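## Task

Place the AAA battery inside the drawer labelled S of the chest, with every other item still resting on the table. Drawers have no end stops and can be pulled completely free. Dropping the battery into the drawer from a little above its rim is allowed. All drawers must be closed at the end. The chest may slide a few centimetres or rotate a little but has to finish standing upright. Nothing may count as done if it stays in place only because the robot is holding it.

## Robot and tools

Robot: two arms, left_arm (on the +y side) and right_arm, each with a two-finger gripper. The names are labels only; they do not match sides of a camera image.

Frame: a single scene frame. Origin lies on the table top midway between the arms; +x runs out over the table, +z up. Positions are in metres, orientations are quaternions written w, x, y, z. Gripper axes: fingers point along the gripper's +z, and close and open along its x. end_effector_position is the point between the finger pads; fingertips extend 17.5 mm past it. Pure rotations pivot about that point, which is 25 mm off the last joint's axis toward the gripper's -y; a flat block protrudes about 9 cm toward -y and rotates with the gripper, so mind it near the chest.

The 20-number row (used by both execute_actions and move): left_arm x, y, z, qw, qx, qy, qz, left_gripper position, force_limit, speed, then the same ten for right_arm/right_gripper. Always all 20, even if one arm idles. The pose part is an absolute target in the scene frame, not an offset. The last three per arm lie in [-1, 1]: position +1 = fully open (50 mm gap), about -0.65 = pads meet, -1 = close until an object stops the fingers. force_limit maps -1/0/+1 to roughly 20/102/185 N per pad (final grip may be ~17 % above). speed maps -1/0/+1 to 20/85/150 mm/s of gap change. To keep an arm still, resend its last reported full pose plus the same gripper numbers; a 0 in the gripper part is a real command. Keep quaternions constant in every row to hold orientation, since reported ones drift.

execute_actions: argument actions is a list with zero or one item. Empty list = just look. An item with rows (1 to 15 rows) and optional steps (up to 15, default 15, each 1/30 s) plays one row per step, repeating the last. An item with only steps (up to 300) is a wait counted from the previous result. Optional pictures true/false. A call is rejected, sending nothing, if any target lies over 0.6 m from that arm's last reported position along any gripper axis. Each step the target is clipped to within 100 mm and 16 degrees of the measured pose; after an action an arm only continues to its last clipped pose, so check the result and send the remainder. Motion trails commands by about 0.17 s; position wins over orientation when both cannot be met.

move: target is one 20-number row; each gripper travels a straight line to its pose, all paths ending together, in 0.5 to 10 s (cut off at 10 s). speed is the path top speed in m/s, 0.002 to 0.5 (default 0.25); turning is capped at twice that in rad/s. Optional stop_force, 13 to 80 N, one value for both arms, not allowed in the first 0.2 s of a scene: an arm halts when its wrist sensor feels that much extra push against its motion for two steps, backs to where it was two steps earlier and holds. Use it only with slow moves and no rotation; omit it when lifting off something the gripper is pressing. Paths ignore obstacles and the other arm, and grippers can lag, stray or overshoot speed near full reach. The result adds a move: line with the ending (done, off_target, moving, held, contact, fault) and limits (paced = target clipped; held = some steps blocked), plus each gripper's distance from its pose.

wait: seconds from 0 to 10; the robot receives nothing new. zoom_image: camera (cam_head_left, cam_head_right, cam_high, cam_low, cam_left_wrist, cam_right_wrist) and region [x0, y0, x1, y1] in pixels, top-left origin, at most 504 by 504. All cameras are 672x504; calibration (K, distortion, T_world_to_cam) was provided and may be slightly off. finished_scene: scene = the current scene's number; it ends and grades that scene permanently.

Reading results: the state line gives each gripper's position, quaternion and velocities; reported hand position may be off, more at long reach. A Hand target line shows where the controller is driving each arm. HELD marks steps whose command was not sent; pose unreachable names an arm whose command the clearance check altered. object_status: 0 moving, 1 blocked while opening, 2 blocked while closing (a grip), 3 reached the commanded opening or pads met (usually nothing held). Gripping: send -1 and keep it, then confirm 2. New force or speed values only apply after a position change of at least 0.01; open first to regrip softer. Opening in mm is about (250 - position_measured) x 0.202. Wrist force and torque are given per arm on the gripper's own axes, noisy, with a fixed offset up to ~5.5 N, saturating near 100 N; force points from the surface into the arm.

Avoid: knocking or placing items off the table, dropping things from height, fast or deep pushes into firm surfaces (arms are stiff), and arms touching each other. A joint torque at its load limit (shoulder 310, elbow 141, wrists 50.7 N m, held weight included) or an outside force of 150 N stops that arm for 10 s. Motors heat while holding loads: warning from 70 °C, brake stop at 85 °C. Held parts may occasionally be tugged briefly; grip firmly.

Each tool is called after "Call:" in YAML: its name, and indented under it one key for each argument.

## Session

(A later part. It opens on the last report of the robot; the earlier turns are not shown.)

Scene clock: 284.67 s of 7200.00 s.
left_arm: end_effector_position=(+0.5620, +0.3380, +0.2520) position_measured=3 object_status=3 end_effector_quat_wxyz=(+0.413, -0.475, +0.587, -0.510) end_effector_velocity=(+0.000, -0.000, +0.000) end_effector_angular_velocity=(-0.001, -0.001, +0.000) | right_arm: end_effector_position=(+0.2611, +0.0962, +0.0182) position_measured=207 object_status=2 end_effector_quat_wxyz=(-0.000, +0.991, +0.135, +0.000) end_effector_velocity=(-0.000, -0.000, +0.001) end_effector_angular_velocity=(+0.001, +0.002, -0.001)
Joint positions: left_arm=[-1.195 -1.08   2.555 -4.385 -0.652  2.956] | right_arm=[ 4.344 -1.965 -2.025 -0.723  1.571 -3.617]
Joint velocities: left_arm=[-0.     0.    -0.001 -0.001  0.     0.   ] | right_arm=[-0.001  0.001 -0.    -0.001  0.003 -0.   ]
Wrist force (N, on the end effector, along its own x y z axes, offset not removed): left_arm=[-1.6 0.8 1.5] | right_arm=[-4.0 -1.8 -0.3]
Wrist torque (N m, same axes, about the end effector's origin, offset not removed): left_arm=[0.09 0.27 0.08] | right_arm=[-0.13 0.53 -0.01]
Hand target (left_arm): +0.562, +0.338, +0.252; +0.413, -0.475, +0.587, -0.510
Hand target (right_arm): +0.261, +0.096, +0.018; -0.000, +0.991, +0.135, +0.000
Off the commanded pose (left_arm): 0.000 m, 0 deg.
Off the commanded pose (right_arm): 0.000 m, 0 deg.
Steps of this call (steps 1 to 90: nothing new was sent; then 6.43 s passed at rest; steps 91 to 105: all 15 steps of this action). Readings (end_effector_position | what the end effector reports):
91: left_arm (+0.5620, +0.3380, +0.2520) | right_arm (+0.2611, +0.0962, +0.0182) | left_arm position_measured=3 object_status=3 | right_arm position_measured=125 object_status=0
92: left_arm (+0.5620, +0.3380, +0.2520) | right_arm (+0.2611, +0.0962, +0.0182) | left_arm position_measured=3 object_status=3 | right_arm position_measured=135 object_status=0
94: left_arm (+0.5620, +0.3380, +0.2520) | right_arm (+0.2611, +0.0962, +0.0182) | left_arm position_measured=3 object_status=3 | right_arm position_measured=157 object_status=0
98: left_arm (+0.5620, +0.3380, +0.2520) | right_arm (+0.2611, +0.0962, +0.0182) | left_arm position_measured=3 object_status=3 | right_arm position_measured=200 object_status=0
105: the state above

Call:
move:
  target: [0.7706, 0.2152, 0.155, 0.36658, -0.70418, 0.53936, -0.28078, 1, 0, 0, 0.70, -0.06, 0.32, 0, 0.9909, 0.1349, 0, -1, -0.3, -0.3]
  speed: 0.3

Scene clock: 302.43 s of 7200.00 s.
left_arm: end_effector_position=(+0.7703, +0.2150, +0.1551) position_measured=3 object_status=3 end_effector_quat_wxyz=(-0.367, +0.704, -0.539, +0.281) end_effector_velocity=(+0.001, -0.001, -0.003) end_effector_angular_velocity=(+0.003, +0.006, +0.003) | right_arm: end_effector_position=(+0.6997, -0.0584, +0.3194) position_measured=207 object_status=2 end_effector_quat_wxyz=(-0.001, +0.991, +0.135, -0.001) end_effector_velocity=(+0.002, -0.000, +0.001) end_effector_angular_velocity=(-0.002, +0.000, +0.001)
Joint positions: left_arm=[-1.026 -1.062  2.    -2.949 -0.686  2.118] | right_arm=[ 3.775 -1.957 -1.412 -1.343  1.573 -4.186]
Joint velocities: left_arm=[ 0.     0.003 -0.004  0.011 -0.001 -0.006] | right_arm=[-0.001 -0.002  0.006 -0.005 -0.001 -0.002]
Wrist force (N, on the end effector, along its own x y z axes, offset not removed): left_arm=[-0.9 -1.8 -2.1] | right_arm=[-1.5 -5.4 -1.4]
Wrist torque (N m, same axes, about the end effector's origin, offset not removed): left_arm=[-0.38 0.07 -0.04] | right_arm=[-0.90 0.07 0.12]
Hand target (left_arm): +0.770, +0.215, +0.155; -0.367, +0.704, -0.539, +0.281
Hand target (right_arm): +0.700, -0.058, +0.320; -0.001, +0.991, +0.135, -0.001
Off the commanded pose (left_arm): 0.000 m, 0 deg.
Off the commanded pose (right_arm): 0.002 m, 0 deg.
After step 90, 12.17 s passed at rest.
move: done
camera_calibration (this result's frames):
cam_left_wrist: T_world_to_cam=[[0.265964, -0.96312, -0.0407803, 0.0158179], [-0.771485, -0.187299, -0.608054, 0.725372], [0.577991, 0.193182, -0.792848, -0.211325], [0, 0, 0, 1]] pos_world=[0.67755, 0.19192, 0.274162]
cam_right_wrist: T_world_to_cam=[[0.962493, 0.268558, -0.0385117, -0.638287], [0.269453, -0.929684, 0.251163, -0.319813], [0.0316481, -0.25212, -0.967178, 0.426325], [0, 0, 0, 1]] pos_world=[0.687029, -0.0184228, 0.468076]

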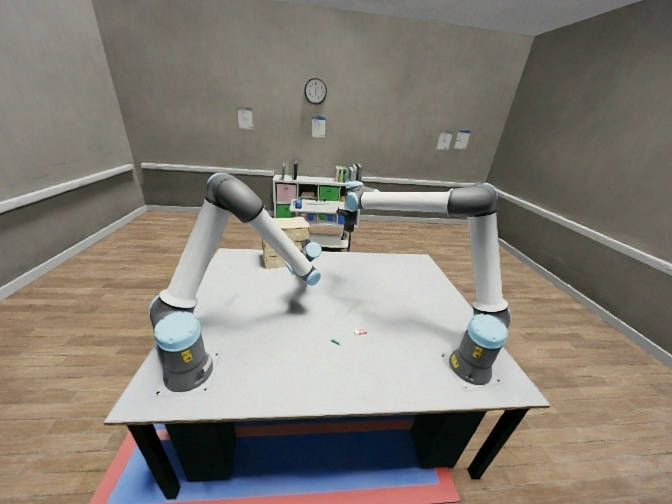

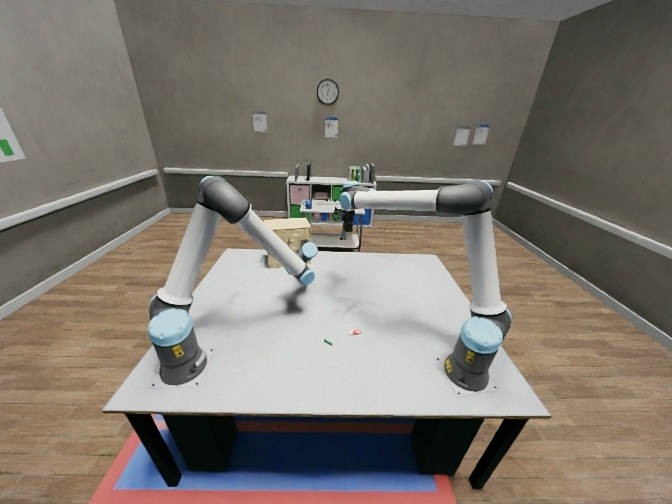

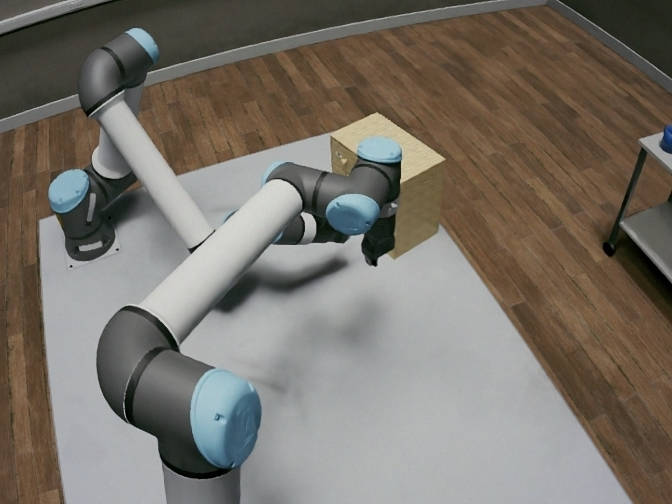

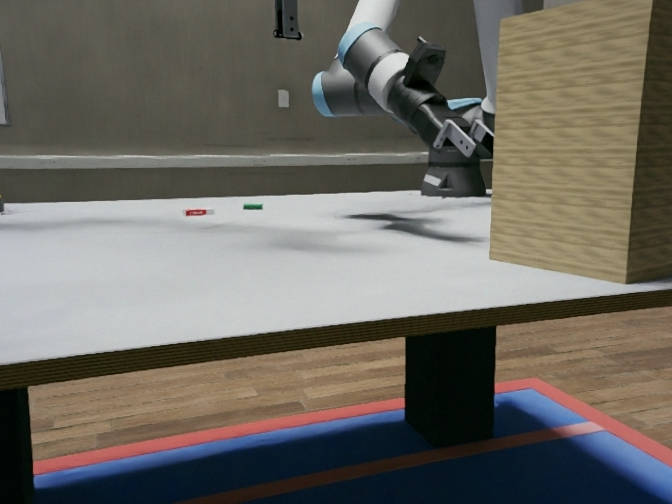

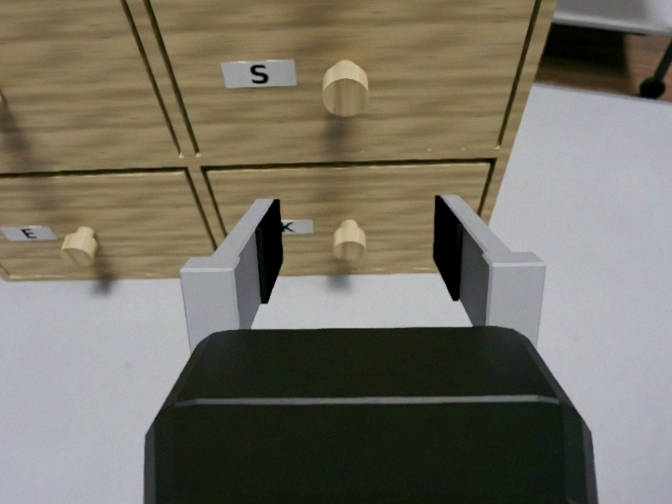

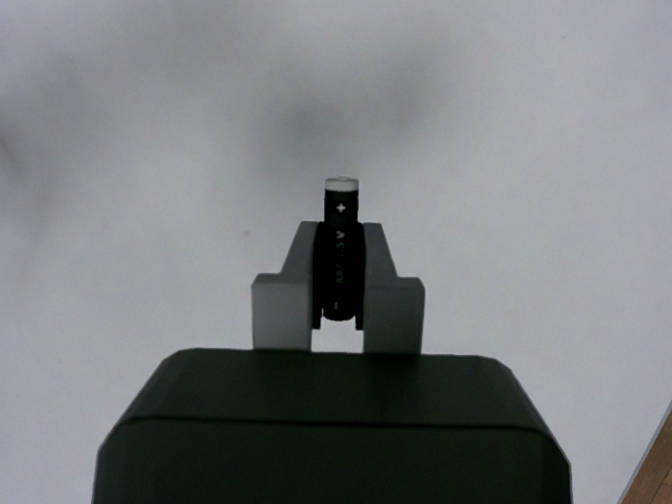

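Call:
zoom_image:
  camera: "cam_left_wrist"
  region: [200, 30, 500, 300]

Region (200, 30, 500, 300) of cam_left_wrist's 672x504 image, scaled by 1.680, with more detail than that image has; it fills the top 454 rows of this view, and the rest is white.

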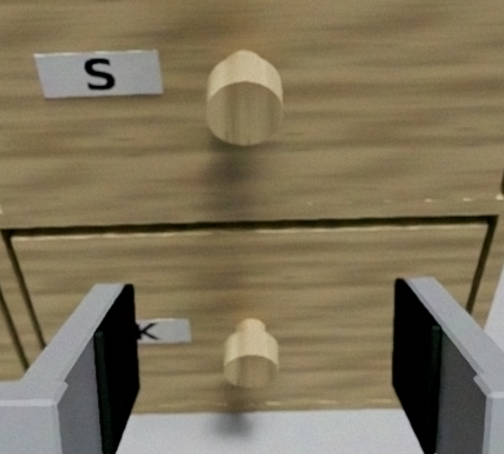

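Call:
move:
  target: [0.8297, 0.2342, 0.153, 0.36658, -0.70418, 0.53936, -0.28078, 0.5, 0, 0.5, 0.70, -0.06, 0.32, 0, 0.9909, 0.1349, 0, -1, -0.3, -0.3]
  speed: 0.08
  stop_force: 15

Scene clock: 341.00 s of 7200.00 s.
left_arm: end_effector_position=(+0.8295, +0.2341, +0.1530) position_measured=78 object_status=3 end_effector_quat_wxyz=(-0.367, +0.704, -0.539, +0.281) end_effector_velocity=(+0.002, +0.000, +0.001) end_effector_angular_velocity=(-0.001, -0.001, -0.001) | right_arm: end_effector_position=(+0.7000, -0.0600, +0.3200) position_measured=207 object_status=2 end_effector_quat_wxyz=(-0.000, +0.991, +0.135, -0.000) end_effector_velocity=(+0.001, -0.000, +0.001) end_effector_angular_velocity=(+0.000, -0.002, -0.000)
Joint positions: left_arm=[-0.949 -1.007  1.925 -3.008 -0.722  2.222] | right_arm=[ 3.774 -1.955 -1.414 -1.343  1.571 -4.186]
Joint velocities: left_arm=[ 0.003  0.001 -0.004 -0.003 -0.002  0.004] | right_arm=[-0.001  0.     0.     0.001 -0.001 -0.001]
Wrist force (N, on the end effector, along its own x y z axes, offset not removed): left_arm=[1.1 -0.7 -0.9] | right_arm=[-3.8 -5.1 -2.4]
Wrist torque (N m, same axes, about the end effector's origin, offset not removed): left_arm=[-0.16 -0.27 -0.04] | right_arm=[-0.92 0.49 0.07]
Hand target (left_arm): +0.830, +0.234, +0.153; -0.367, +0.704, -0.539, +0.281
Hand target (right_arm): +0.700, -0.060, +0.320; -0.000, +0.991, +0.135, -0.000
Off the commanded pose (left_arm): 0.000 m, 0 deg.
Off the commanded pose (right_arm): 0.000 m, 0 deg.
After step 90, 34.27 s passed at rest.
move: done
camera_calibration (this result's frames):
cam_left_wrist: T_world_to_cam=[[0.266636, -0.962934, -0.0407759, 0.0178205], [-0.772067, -0.188078, -0.607074, 0.773785], [0.576904, 0.19335, -0.793598, -0.249897], [0, 0, 0, 1]] pos_world=[0.736829, 0.211009, 0.272154]
cam_right_wrist: T_world_to_cam=[[0.96256, 0.268546, -0.0368881, -0.638702], [0.268979, -0.929402, 0.252711, -0.321712], [0.0335804, -0.253171, -0.966838, 0.424926], [0, 0, 0, 1]] pos_world=[0.687054, -0.0198996, 0.468575]

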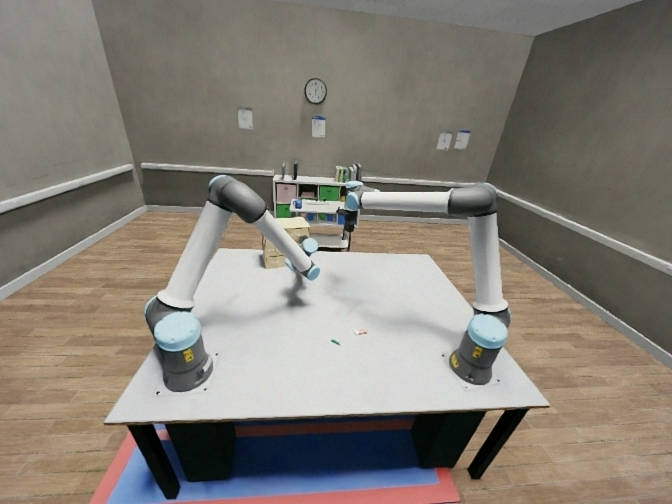

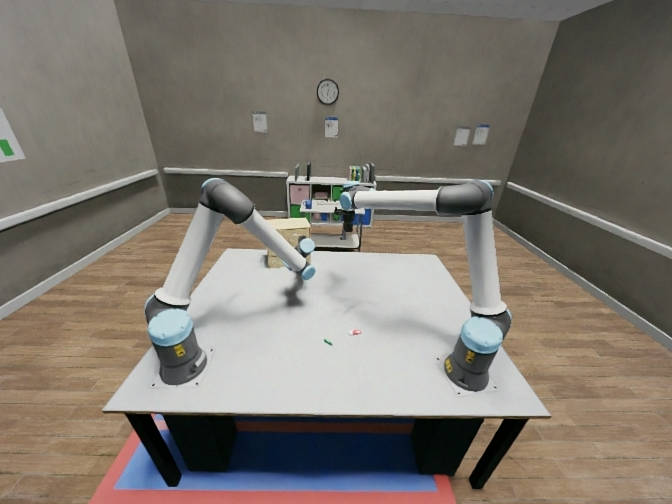

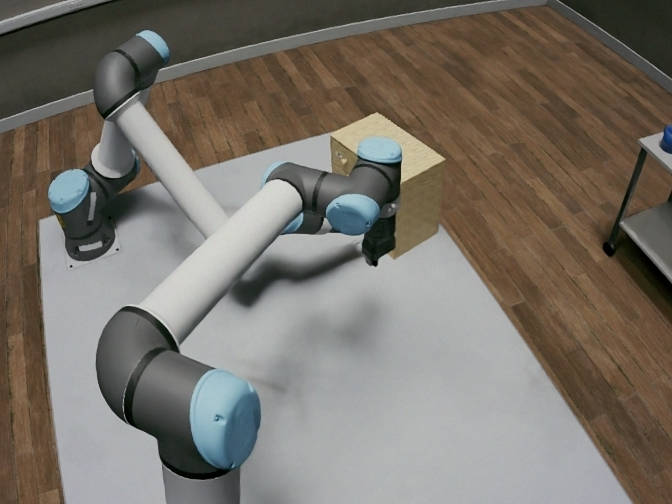

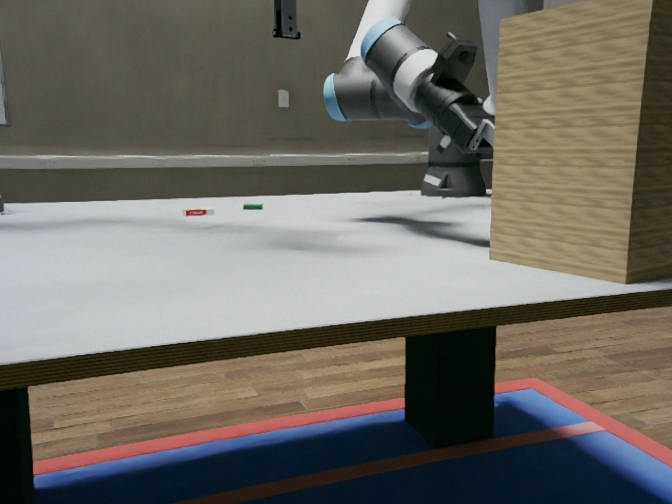

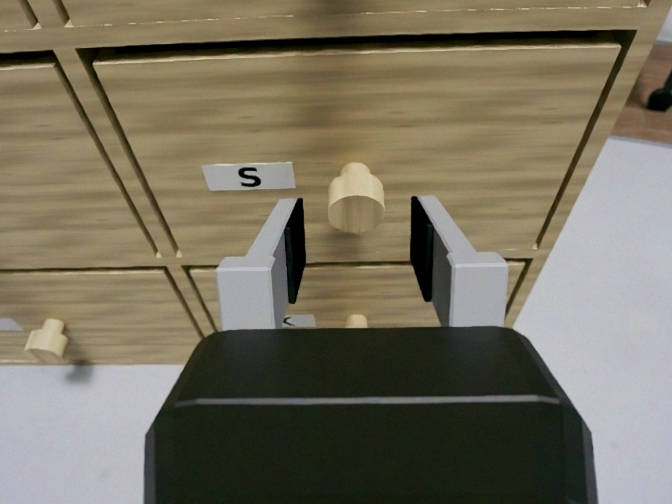

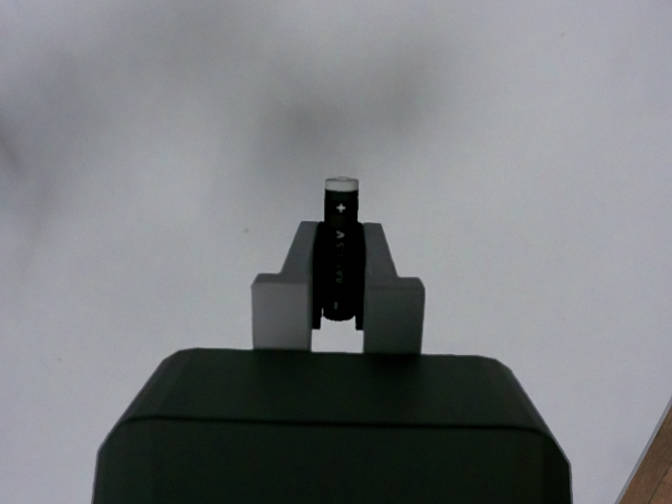

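Call:
zoom_image:
  camera: "cam_left_wrist"
  region: [190, 140, 460, 320]

Region (190, 140, 460, 320) of cam_left_wrist's 672x504 image, scaled by 1.867, with more detail than that image has.

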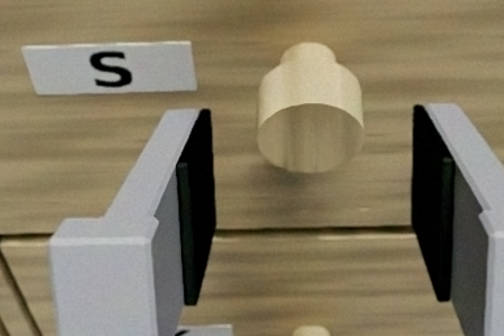

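Call:
move:
  target: [0.8364, 0.2362, 0.155, 0.36658, -0.70418, 0.53936, -0.28078, 0.5, 0, 0.5, 0.70, -0.06, 0.32, 0, 0.9909, 0.1349, 0, -1, -0.3, -0.3]
  speed: 0.015
  stop_force: 13

Scene clock: 376.93 s of 7200.00 s.
left_arm: end_effector_position=(+0.8361, +0.2361, +0.1549) position_measured=78 object_status=3 end_effector_quat_wxyz=(-0.367, +0.704, -0.539, +0.281) end_effector_velocity=(+0.003, +0.001, +0.001) end_effector_angular_velocity=(-0.001, +0.000, +0.000) | right_arm: end_effector_position=(+0.7000, -0.0600, +0.3200) position_measured=207 object_status=2 end_effector_quat_wxyz=(+0.000, +0.991, +0.135, -0.000) end_effector_velocity=(-0.000, +0.000, +0.000) end_effector_angular_velocity=(+0.000, -0.001, +0.001)
Joint positions: left_arm=[-0.94  -1.004  1.915 -3.01  -0.726  2.233] | right_arm=[ 3.774 -1.955 -1.414 -1.343  1.571 -4.186]
Joint velocities: left_arm=[ 0.003  0.    -0.004  0.    -0.002  0.003] | right_arm=[ 0.     0.    -0.     0.001 -0.    -0.001]
Wrist force (N, on the end effector, along its own x y z axes, offset not removed): left_arm=[1.2 0.0 1.8] | right_arm=[-1.8 -4.8 -1.2]
Wrist torque (N m, same axes, about the end effector's origin, offset not removed): left_arm=[0.01 -0.18 -0.06] | right_arm=[-0.74 0.14 -0.03]
Hand target (left_arm): +0.836, +0.236, +0.155; -0.367, +0.704, -0.539, +0.281
Hand target (right_arm): +0.700, -0.060, +0.320; -0.000, +0.991, +0.135, -0.000
Off the commanded pose (left_arm): 0.000 m, 0 deg.
Off the commanded pose (right_arm): 0.000 m, 0 deg.
After step 90, 32.20 s passed at rest.
move: done
camera_calibration (this result's frames):
cam_left_wrist: T_world_to_cam=[[0.266572, -0.962954, -0.0407373, 0.0181182], [-0.772036, -0.188037, -0.607126, 0.780409], [0.576974, 0.193294, -0.79356, -0.25262], [0, 0, 0, 1]] pos_world=[0.743429, 0.213023, 0.274075]
cam_right_wrist: T_world_to_cam=[[0.962561, 0.268545, -0.0368796, -0.638701], [0.268976, -0.9294, 0.25272, -0.321722], [0.0335909, -0.253178, -0.966836, 0.424917], [0, 0, 0, 1]] pos_world=[0.687051, -0.0199086, 0.468576]

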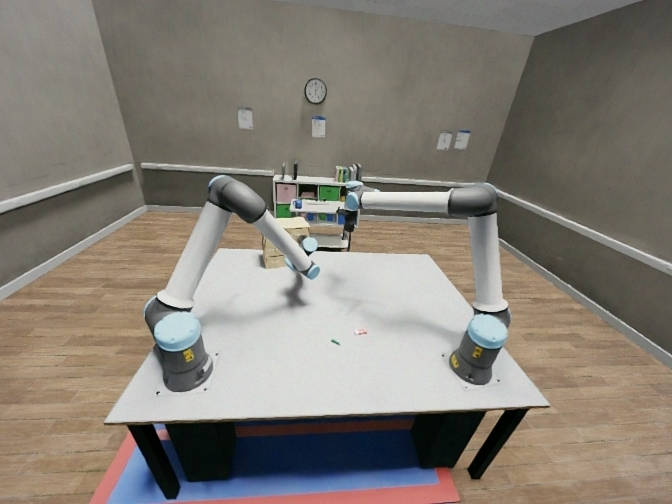

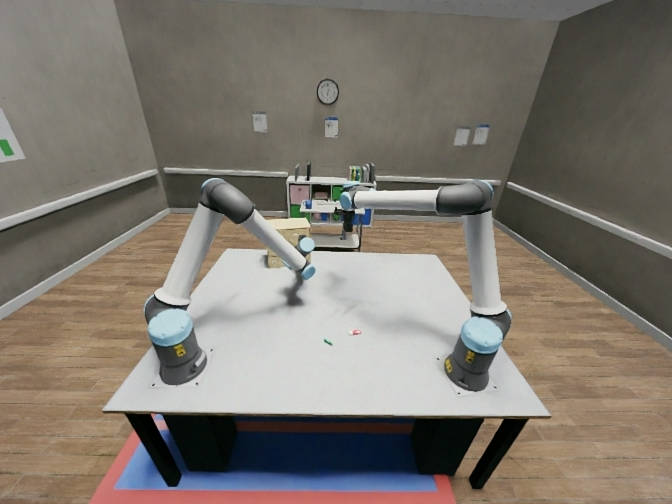

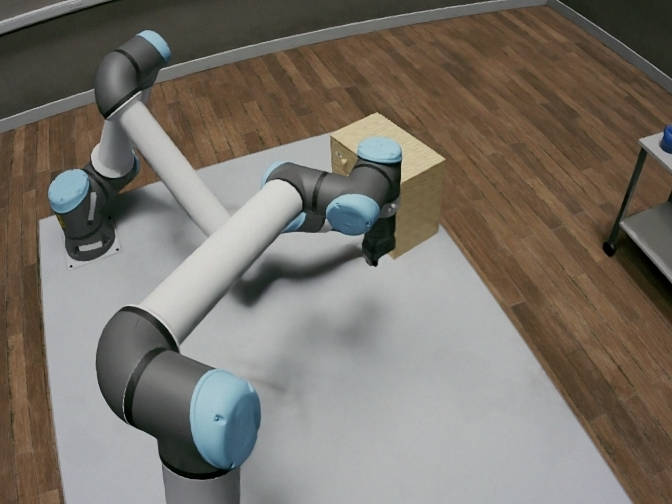

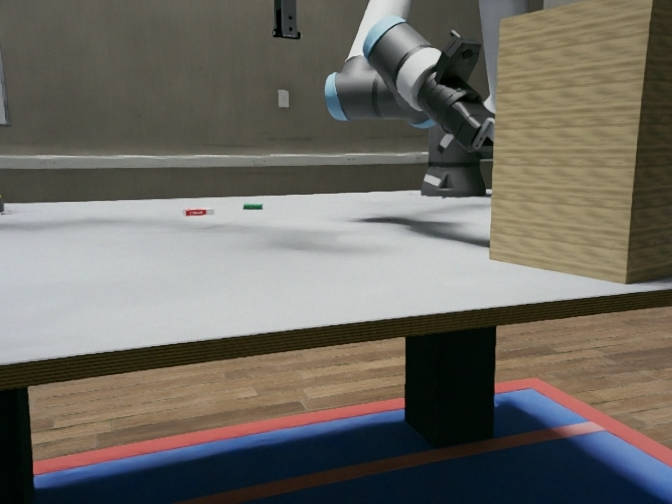

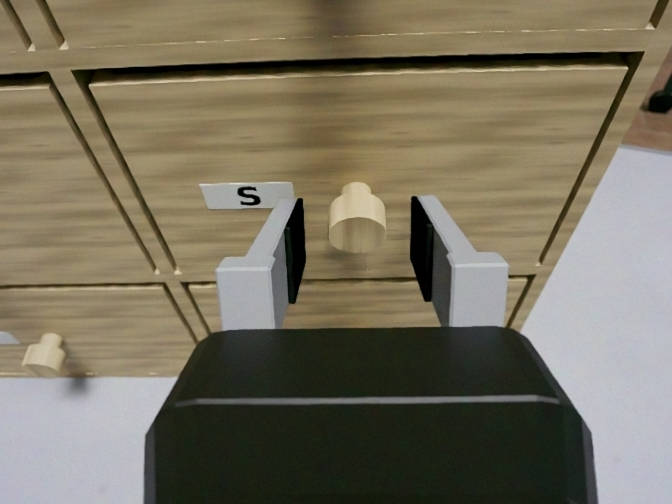

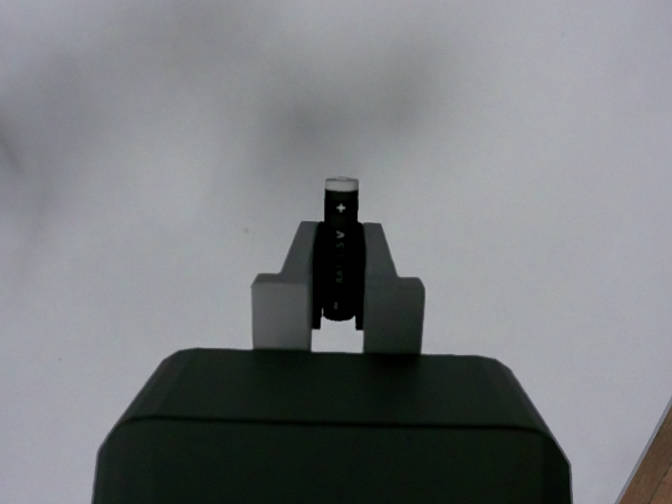

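Call:
execute_actions:
  actions:
    - {"rows": [[0.8364, 0.2362, 0.155, 0.36658, -0.70418, 0.53936, -0.28078, -1, -0.3, -0.3, 0.70, -0.06, 0.32, 0, 0.9909, 0.1349, 0, -1, -0.3, -0.3]], "steps": 15}

Scene clock: 382.57 s of 7200.00 s.
left_arm: end_effector_position=(+0.8364, +0.2362, +0.1550) position_measured=180 object_status=0 end_effector_quat_wxyz=(-0.367, +0.704, -0.539, +0.281) end_effector_velocity=(-0.001, +0.001, -0.001) end_effector_angular_velocity=(+0.001, +0.001, +0.001) | right_arm: end_effector_position=(+0.7000, -0.0600, +0.3200) position_measured=207 object_status=2 end_effector_quat_wxyz=(+0.000, +0.991, +0.135, +0.000) end_effector_velocity=(-0.000, -0.001, -0.000) end_effector_angular_velocity=(-0.001, +0.002, -0.001)
Joint positions: left_arm=[-0.94  -1.004  1.915 -3.01  -0.726  2.234] | right_arm=[ 3.774 -1.955 -1.414 -1.343  1.571 -4.186]
Joint velocities: left_arm=[ 0.    -0.     0.003 -0.     0.    -0.001] | right_arm=[-0.001  0.    -0.    -0.002  0.     0.001]
Wrist force (N, on the end effector, along its own x y z axes, offset not removed): left_arm=[1.2 1.1 -2.0] | right_arm=[-5.0 -2.6 0.2]
Wrist torque (N m, same axes, about the end effector's origin, offset not removed): left_arm=[0.18 -0.28 -0.07] | right_arm=[-0.36 0.67 0.13]
Hand target (left_arm): +0.836, +0.236, +0.155; -0.367, +0.704, -0.539, +0.281
Hand target (right_arm): +0.700, -0.060, +0.320; +0.000, +0.991, +0.135, +0.000
Off the commanded pose (left_arm): 0.000 m, 0 deg.
Off the commanded pose (right_arm): 0.000 m, 0 deg.
Steps of this call (steps 1 to 90: nothing new was sent; then 2.13 s passed at rest; steps 91 to 105: all 15 steps of this action). Readings (end_effector_position | what the end effector reports):
91: left_arm (+0.8364, +0.2362, +0.1550) | right_arm (+0.7000, -0.0600, +0.3200) | left_arm position_measured=80 object_status=0 | right_arm position_measured=207 object_status=2
92: left_arm (+0.8364, +0.2362, +0.1550) | right_arm (+0.7000, -0.0600, +0.3200) | left_arm position_measured=91 object_status=0 | right_arm position_measured=207 object_status=2
94: left_arm (+0.8364, +0.2362, +0.1550) | right_arm (+0.7000, -0.0600, +0.3200) | left_arm position_measured=112 object_status=0 | right_arm position_measured=207 object_status=2
98: left_arm (+0.8364, +0.2362, +0.1550) | right_arm (+0.7000, -0.0600, +0.3200) | left_arm position_measured=155 object_status=0 | right_arm position_measured=207 object_status=2
105: the state above
camera_calibration (this result's frames):
cam_left_wrist: T_world_to_cam=[[0.266551, -0.96296, -0.0407232, 0.0181423], [-0.772031, -0.188025, -0.607136, 0.780748], [0.576991, 0.193272, -0.793554, -0.252762], [0, 0, 0, 1]] pos_world=[0.743768, 0.213123, 0.274179]
cam_right_wrist: T_world_to_cam=[[0.962561, 0.268545, -0.0368786, -0.638701], [0.268976, -0.9294, 0.25272, -0.321722], [0.0335917, -0.253178, -0.966836, 0.424917], [0, 0, 0, 1]] pos_world=[0.687051, -0.0199087, 0.468576]

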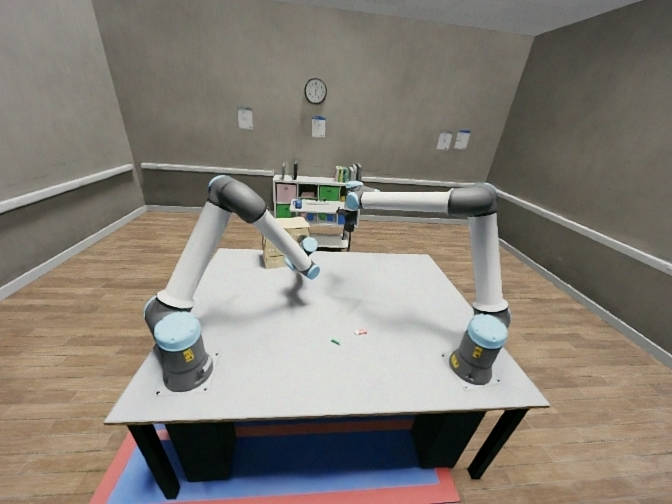

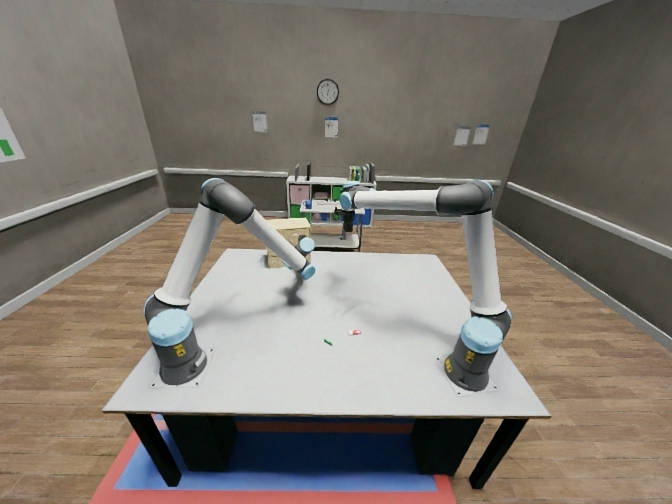

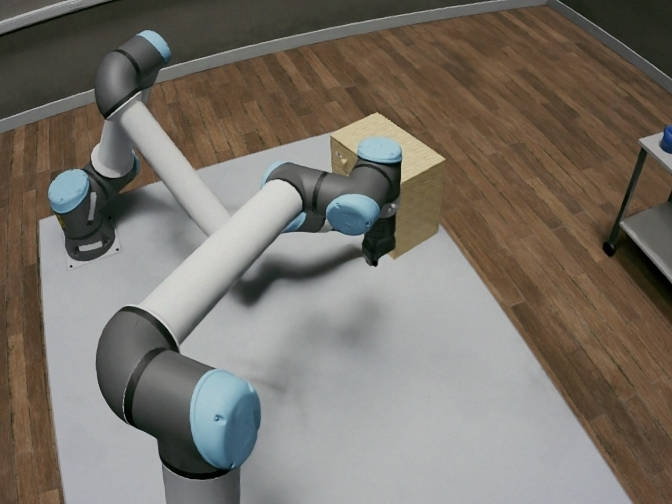

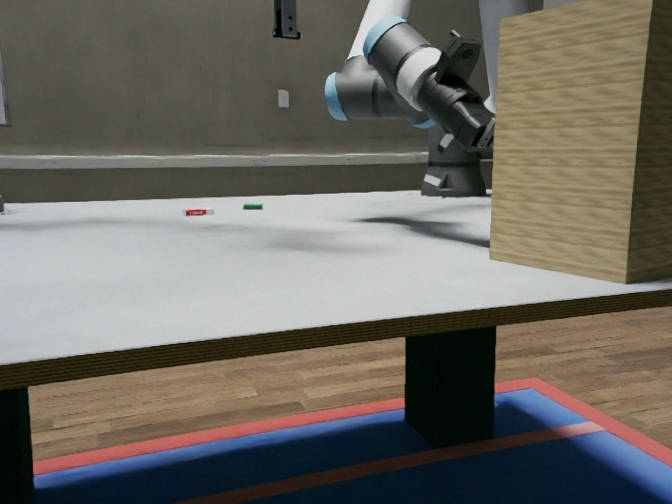

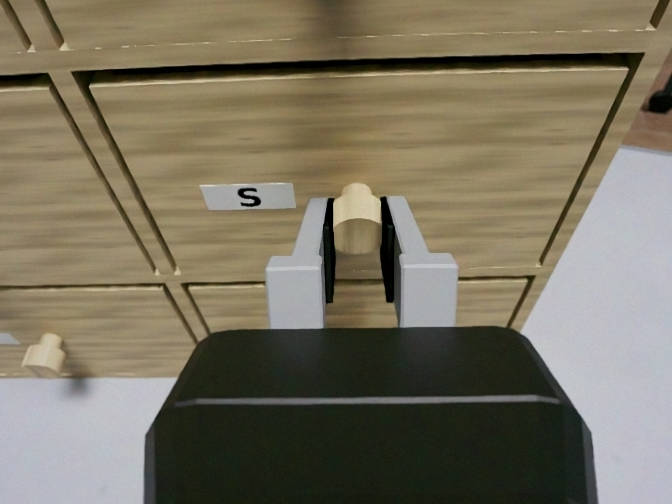

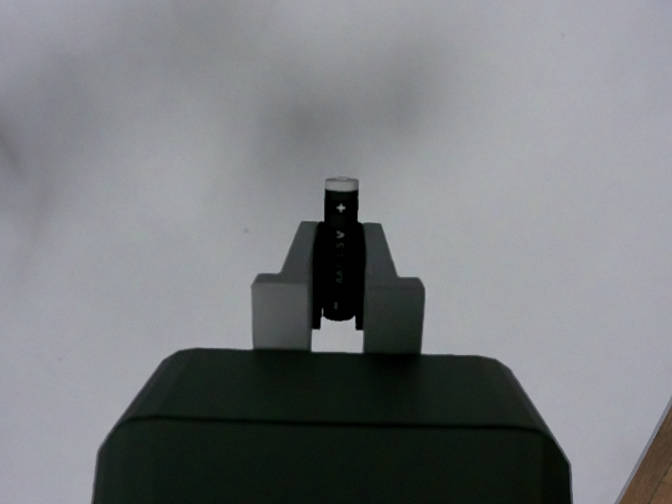

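Call:
execute_actions:
  actions: []
  pictures: false

Scene clock: 386.17 s of 7200.00 s.
left_arm: end_effector_position=(+0.8364, +0.2362, +0.1550) position_measured=180 object_status=2 end_effector_quat_wxyz=(-0.367, +0.704, -0.539, +0.281) end_effector_velocity=(-0.000, +0.001, +0.001) end_effector_angular_velocity=(+0.000, -0.000, +0.000) | right_arm: end_effector_position=(+0.7000, -0.0600, +0.3200) position_measured=207 object_status=2 end_effector_quat_wxyz=(-0.000, +0.991, +0.135, +0.000) end_effector_velocity=(-0.001, +0.001, +0.000) end_effector_angular_velocity=(+0.001, +0.001, -0.001)
Joint positions: left_arm=[-0.94  -1.004  1.915 -3.01  -0.726  2.234] | right_arm=[ 3.774 -1.955 -1.414 -1.343  1.571 -4.186]
Joint velocities: left_arm=[ 0.    -0.001  0.001 -0.     0.     0.   ] | right_arm=[ 0.001  0.    -0.     0.     0.001  0.002]
Wrist force (N, on the end effector, along its own x y z axes, offset not removed): left_arm=[-0.8 1.7 0.1] | right_arm=[-2.1 -2.9 0.1]
Wrist torque (N m, same axes, about the end effector's origin, offset not removed): left_arm=[0.19 0.07 -0.01] | right_arm=[-0.34 0.11 0.03]
Hand target (left_arm): +0.836, +0.236, +0.155; -0.367, +0.704, -0.539, +0.281
Hand target (right_arm): +0.700, -0.060, +0.320; +0.000, +0.991, +0.135, +0.000
Off the commanded pose (left_arm): 0.000 m, 0 deg.
Off the commanded pose (right_arm): 0.000 m, 0 deg.
Steps of this call (steps 1 to 90: nothing new was sent; then 0.60 s passed at rest). Readings (end_effector_position | what the end effector reports):
1: left_arm (+0.8364, +0.2362, +0.1550) | right_arm (+0.7000, -0.0600, +0.3200) | left_arm position_measured=180 object_status=0 | right_arm position_measured=207 object_status=2
2: left_arm (+0.8364, +0.2362, +0.1550) | right_arm (+0.7000, -0.0600, +0.3200) | left_arm position_measured=180 object_status=2 | right_arm position_measured=207 object_status=2
4: left_arm (+0.8364, +0.2362, +0.1550) | right_arm (+0.7000, -0.0600, +0.3200) | left_arm position_measured=180 object_status=2 | right_arm position_measured=207 object_status=2
8: left_arm (+0.8364, +0.2362, +0.1550) | right_arm (+0.7000, -0.0600, +0.3200) | left_arm position_measured=180 object_status=2 | right_arm position_measured=207 object_status=2
90: the state above

Call:
move:
  target: [0.7399, 0.2102, 0.155, 0.36658, -0.70418, 0.53936, -0.28078, -1, -0.3, -0.3, 0.70, -0.06, 0.32, 0, 0.9909, 0.1349, 0, -1, -0.3, -0.3]
  speed: 0.06
  stop_force: 25

Scene clock: 395.70 s of 7200.00 s.
left_arm: end_effector_position=(+0.7401, +0.2103, +0.1551) position_measured=180 object_status=2 end_effector_quat_wxyz=(-0.367, +0.704, -0.539, +0.281) end_effector_velocity=(-0.002, -0.001, +0.001) end_effector_angular_velocity=(-0.001, -0.000, +0.001) | right_arm: end_effector_position=(+0.7000, -0.0600, +0.3200) position_measured=207 object_status=2 end_effector_quat_wxyz=(-0.000, +0.991, +0.135, +0.000) end_effector_velocity=(-0.001, +0.000, +0.000) end_effector_angular_velocity=(-0.000, +0.000, +0.002)
Joint positions: left_arm=[-1.064 -1.092  2.04  -2.916 -0.671  2.062] | right_arm=[ 3.774 -1.955 -1.414 -1.343  1.571 -4.186]
Joint velocities: left_arm=[-0.003 -0.004  0.003  0.005  0.001 -0.006] | right_arm=[ 0.001  0.001 -0.    -0.    -0.    -0.002]
Wrist force (N, on the end effector, along its own x y z axes, offset not removed): left_arm=[-1.1 1.3 0.5] | right_arm=[-2.5 -3.6 2.7]
Wrist torque (N m, same axes, about the end effector's origin, offset not removed): left_arm=[0.04 0.17 0.15] | right_arm=[-0.46 0.25 -0.03]
Hand target (left_arm): +0.740, +0.210, +0.155; -0.367, +0.704, -0.539, +0.281
Hand target (right_arm): +0.700, -0.060, +0.320; +0.000, +0.991, +0.135, +0.000
Off the commanded pose (left_arm): 0.000 m, 0 deg.
Off the commanded pose (right_arm): 0.000 m, 0 deg.
After step 90, 4.40 s passed at rest.
move: done
camera_calibration (this result's frames):
cam_left_wrist: T_world_to_cam=[[0.266407, -0.963003, -0.0406523, 0.0190133], [-0.771963, -0.187923, -0.607255, 0.701565], [0.577149, 0.193159, -0.793466, -0.19227], [0, 0, 0, 1]] pos_world=[0.647486, 0.187289, 0.274242]
cam_right_wrist: T_world_to_cam=[[0.962561, 0.268545, -0.0368785, -0.638701], [0.268976, -0.9294, 0.25272, -0.321722], [0.0335918, -0.253178, -0.966836, 0.424917], [0, 0, 0, 1]] pos_world=[0.687051, -0.0199086, 0.468576]

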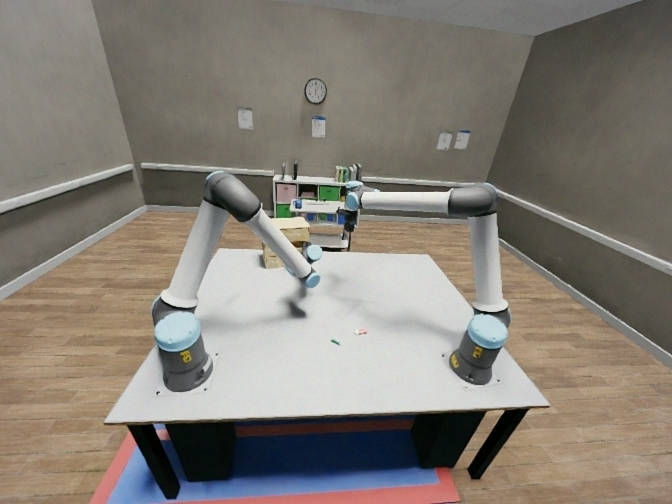

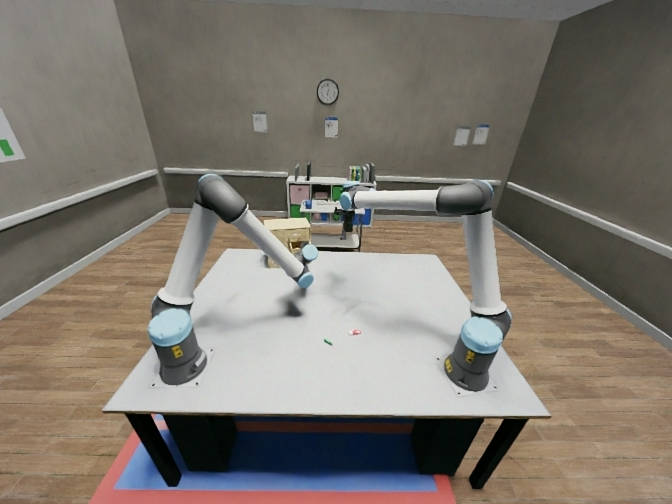

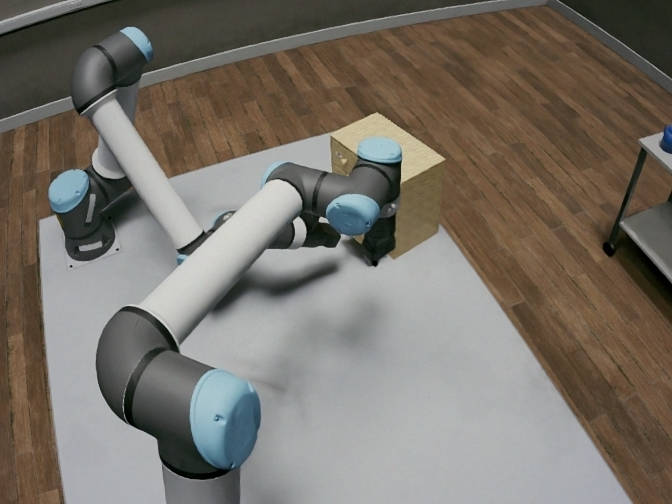

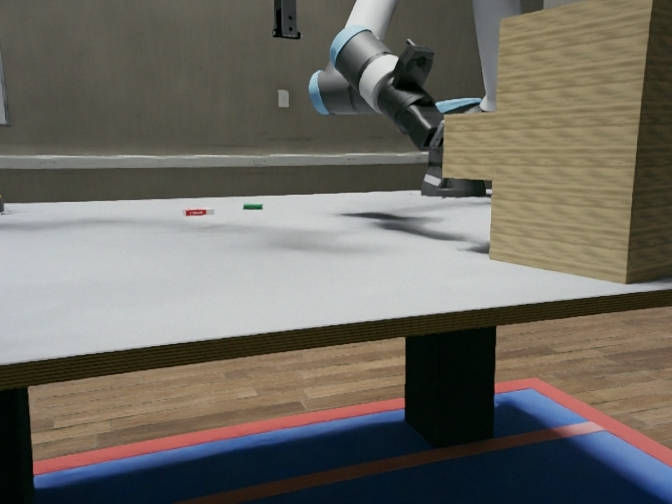

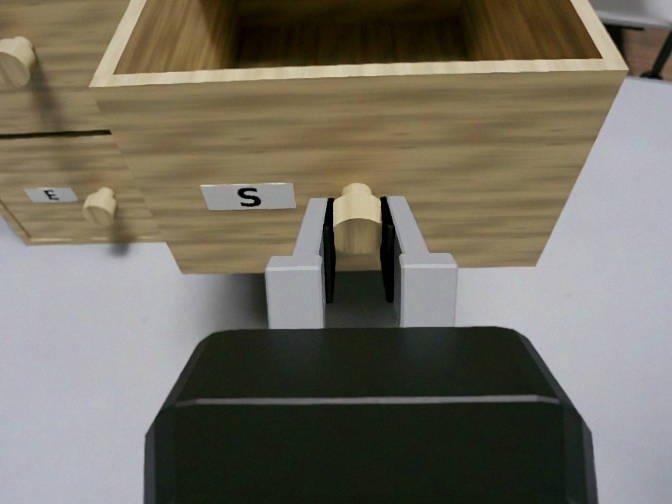

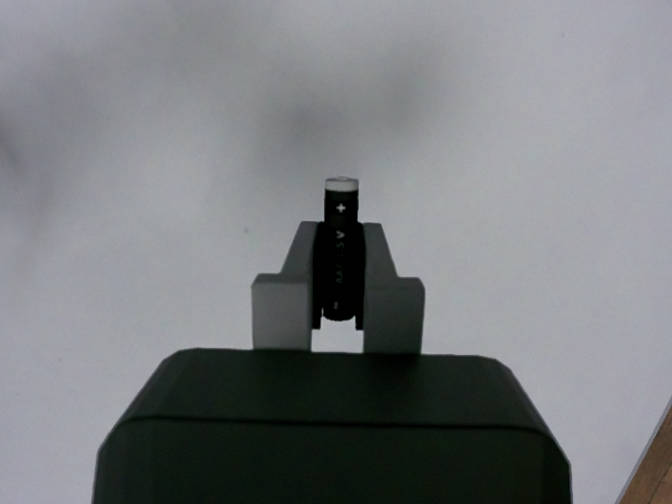

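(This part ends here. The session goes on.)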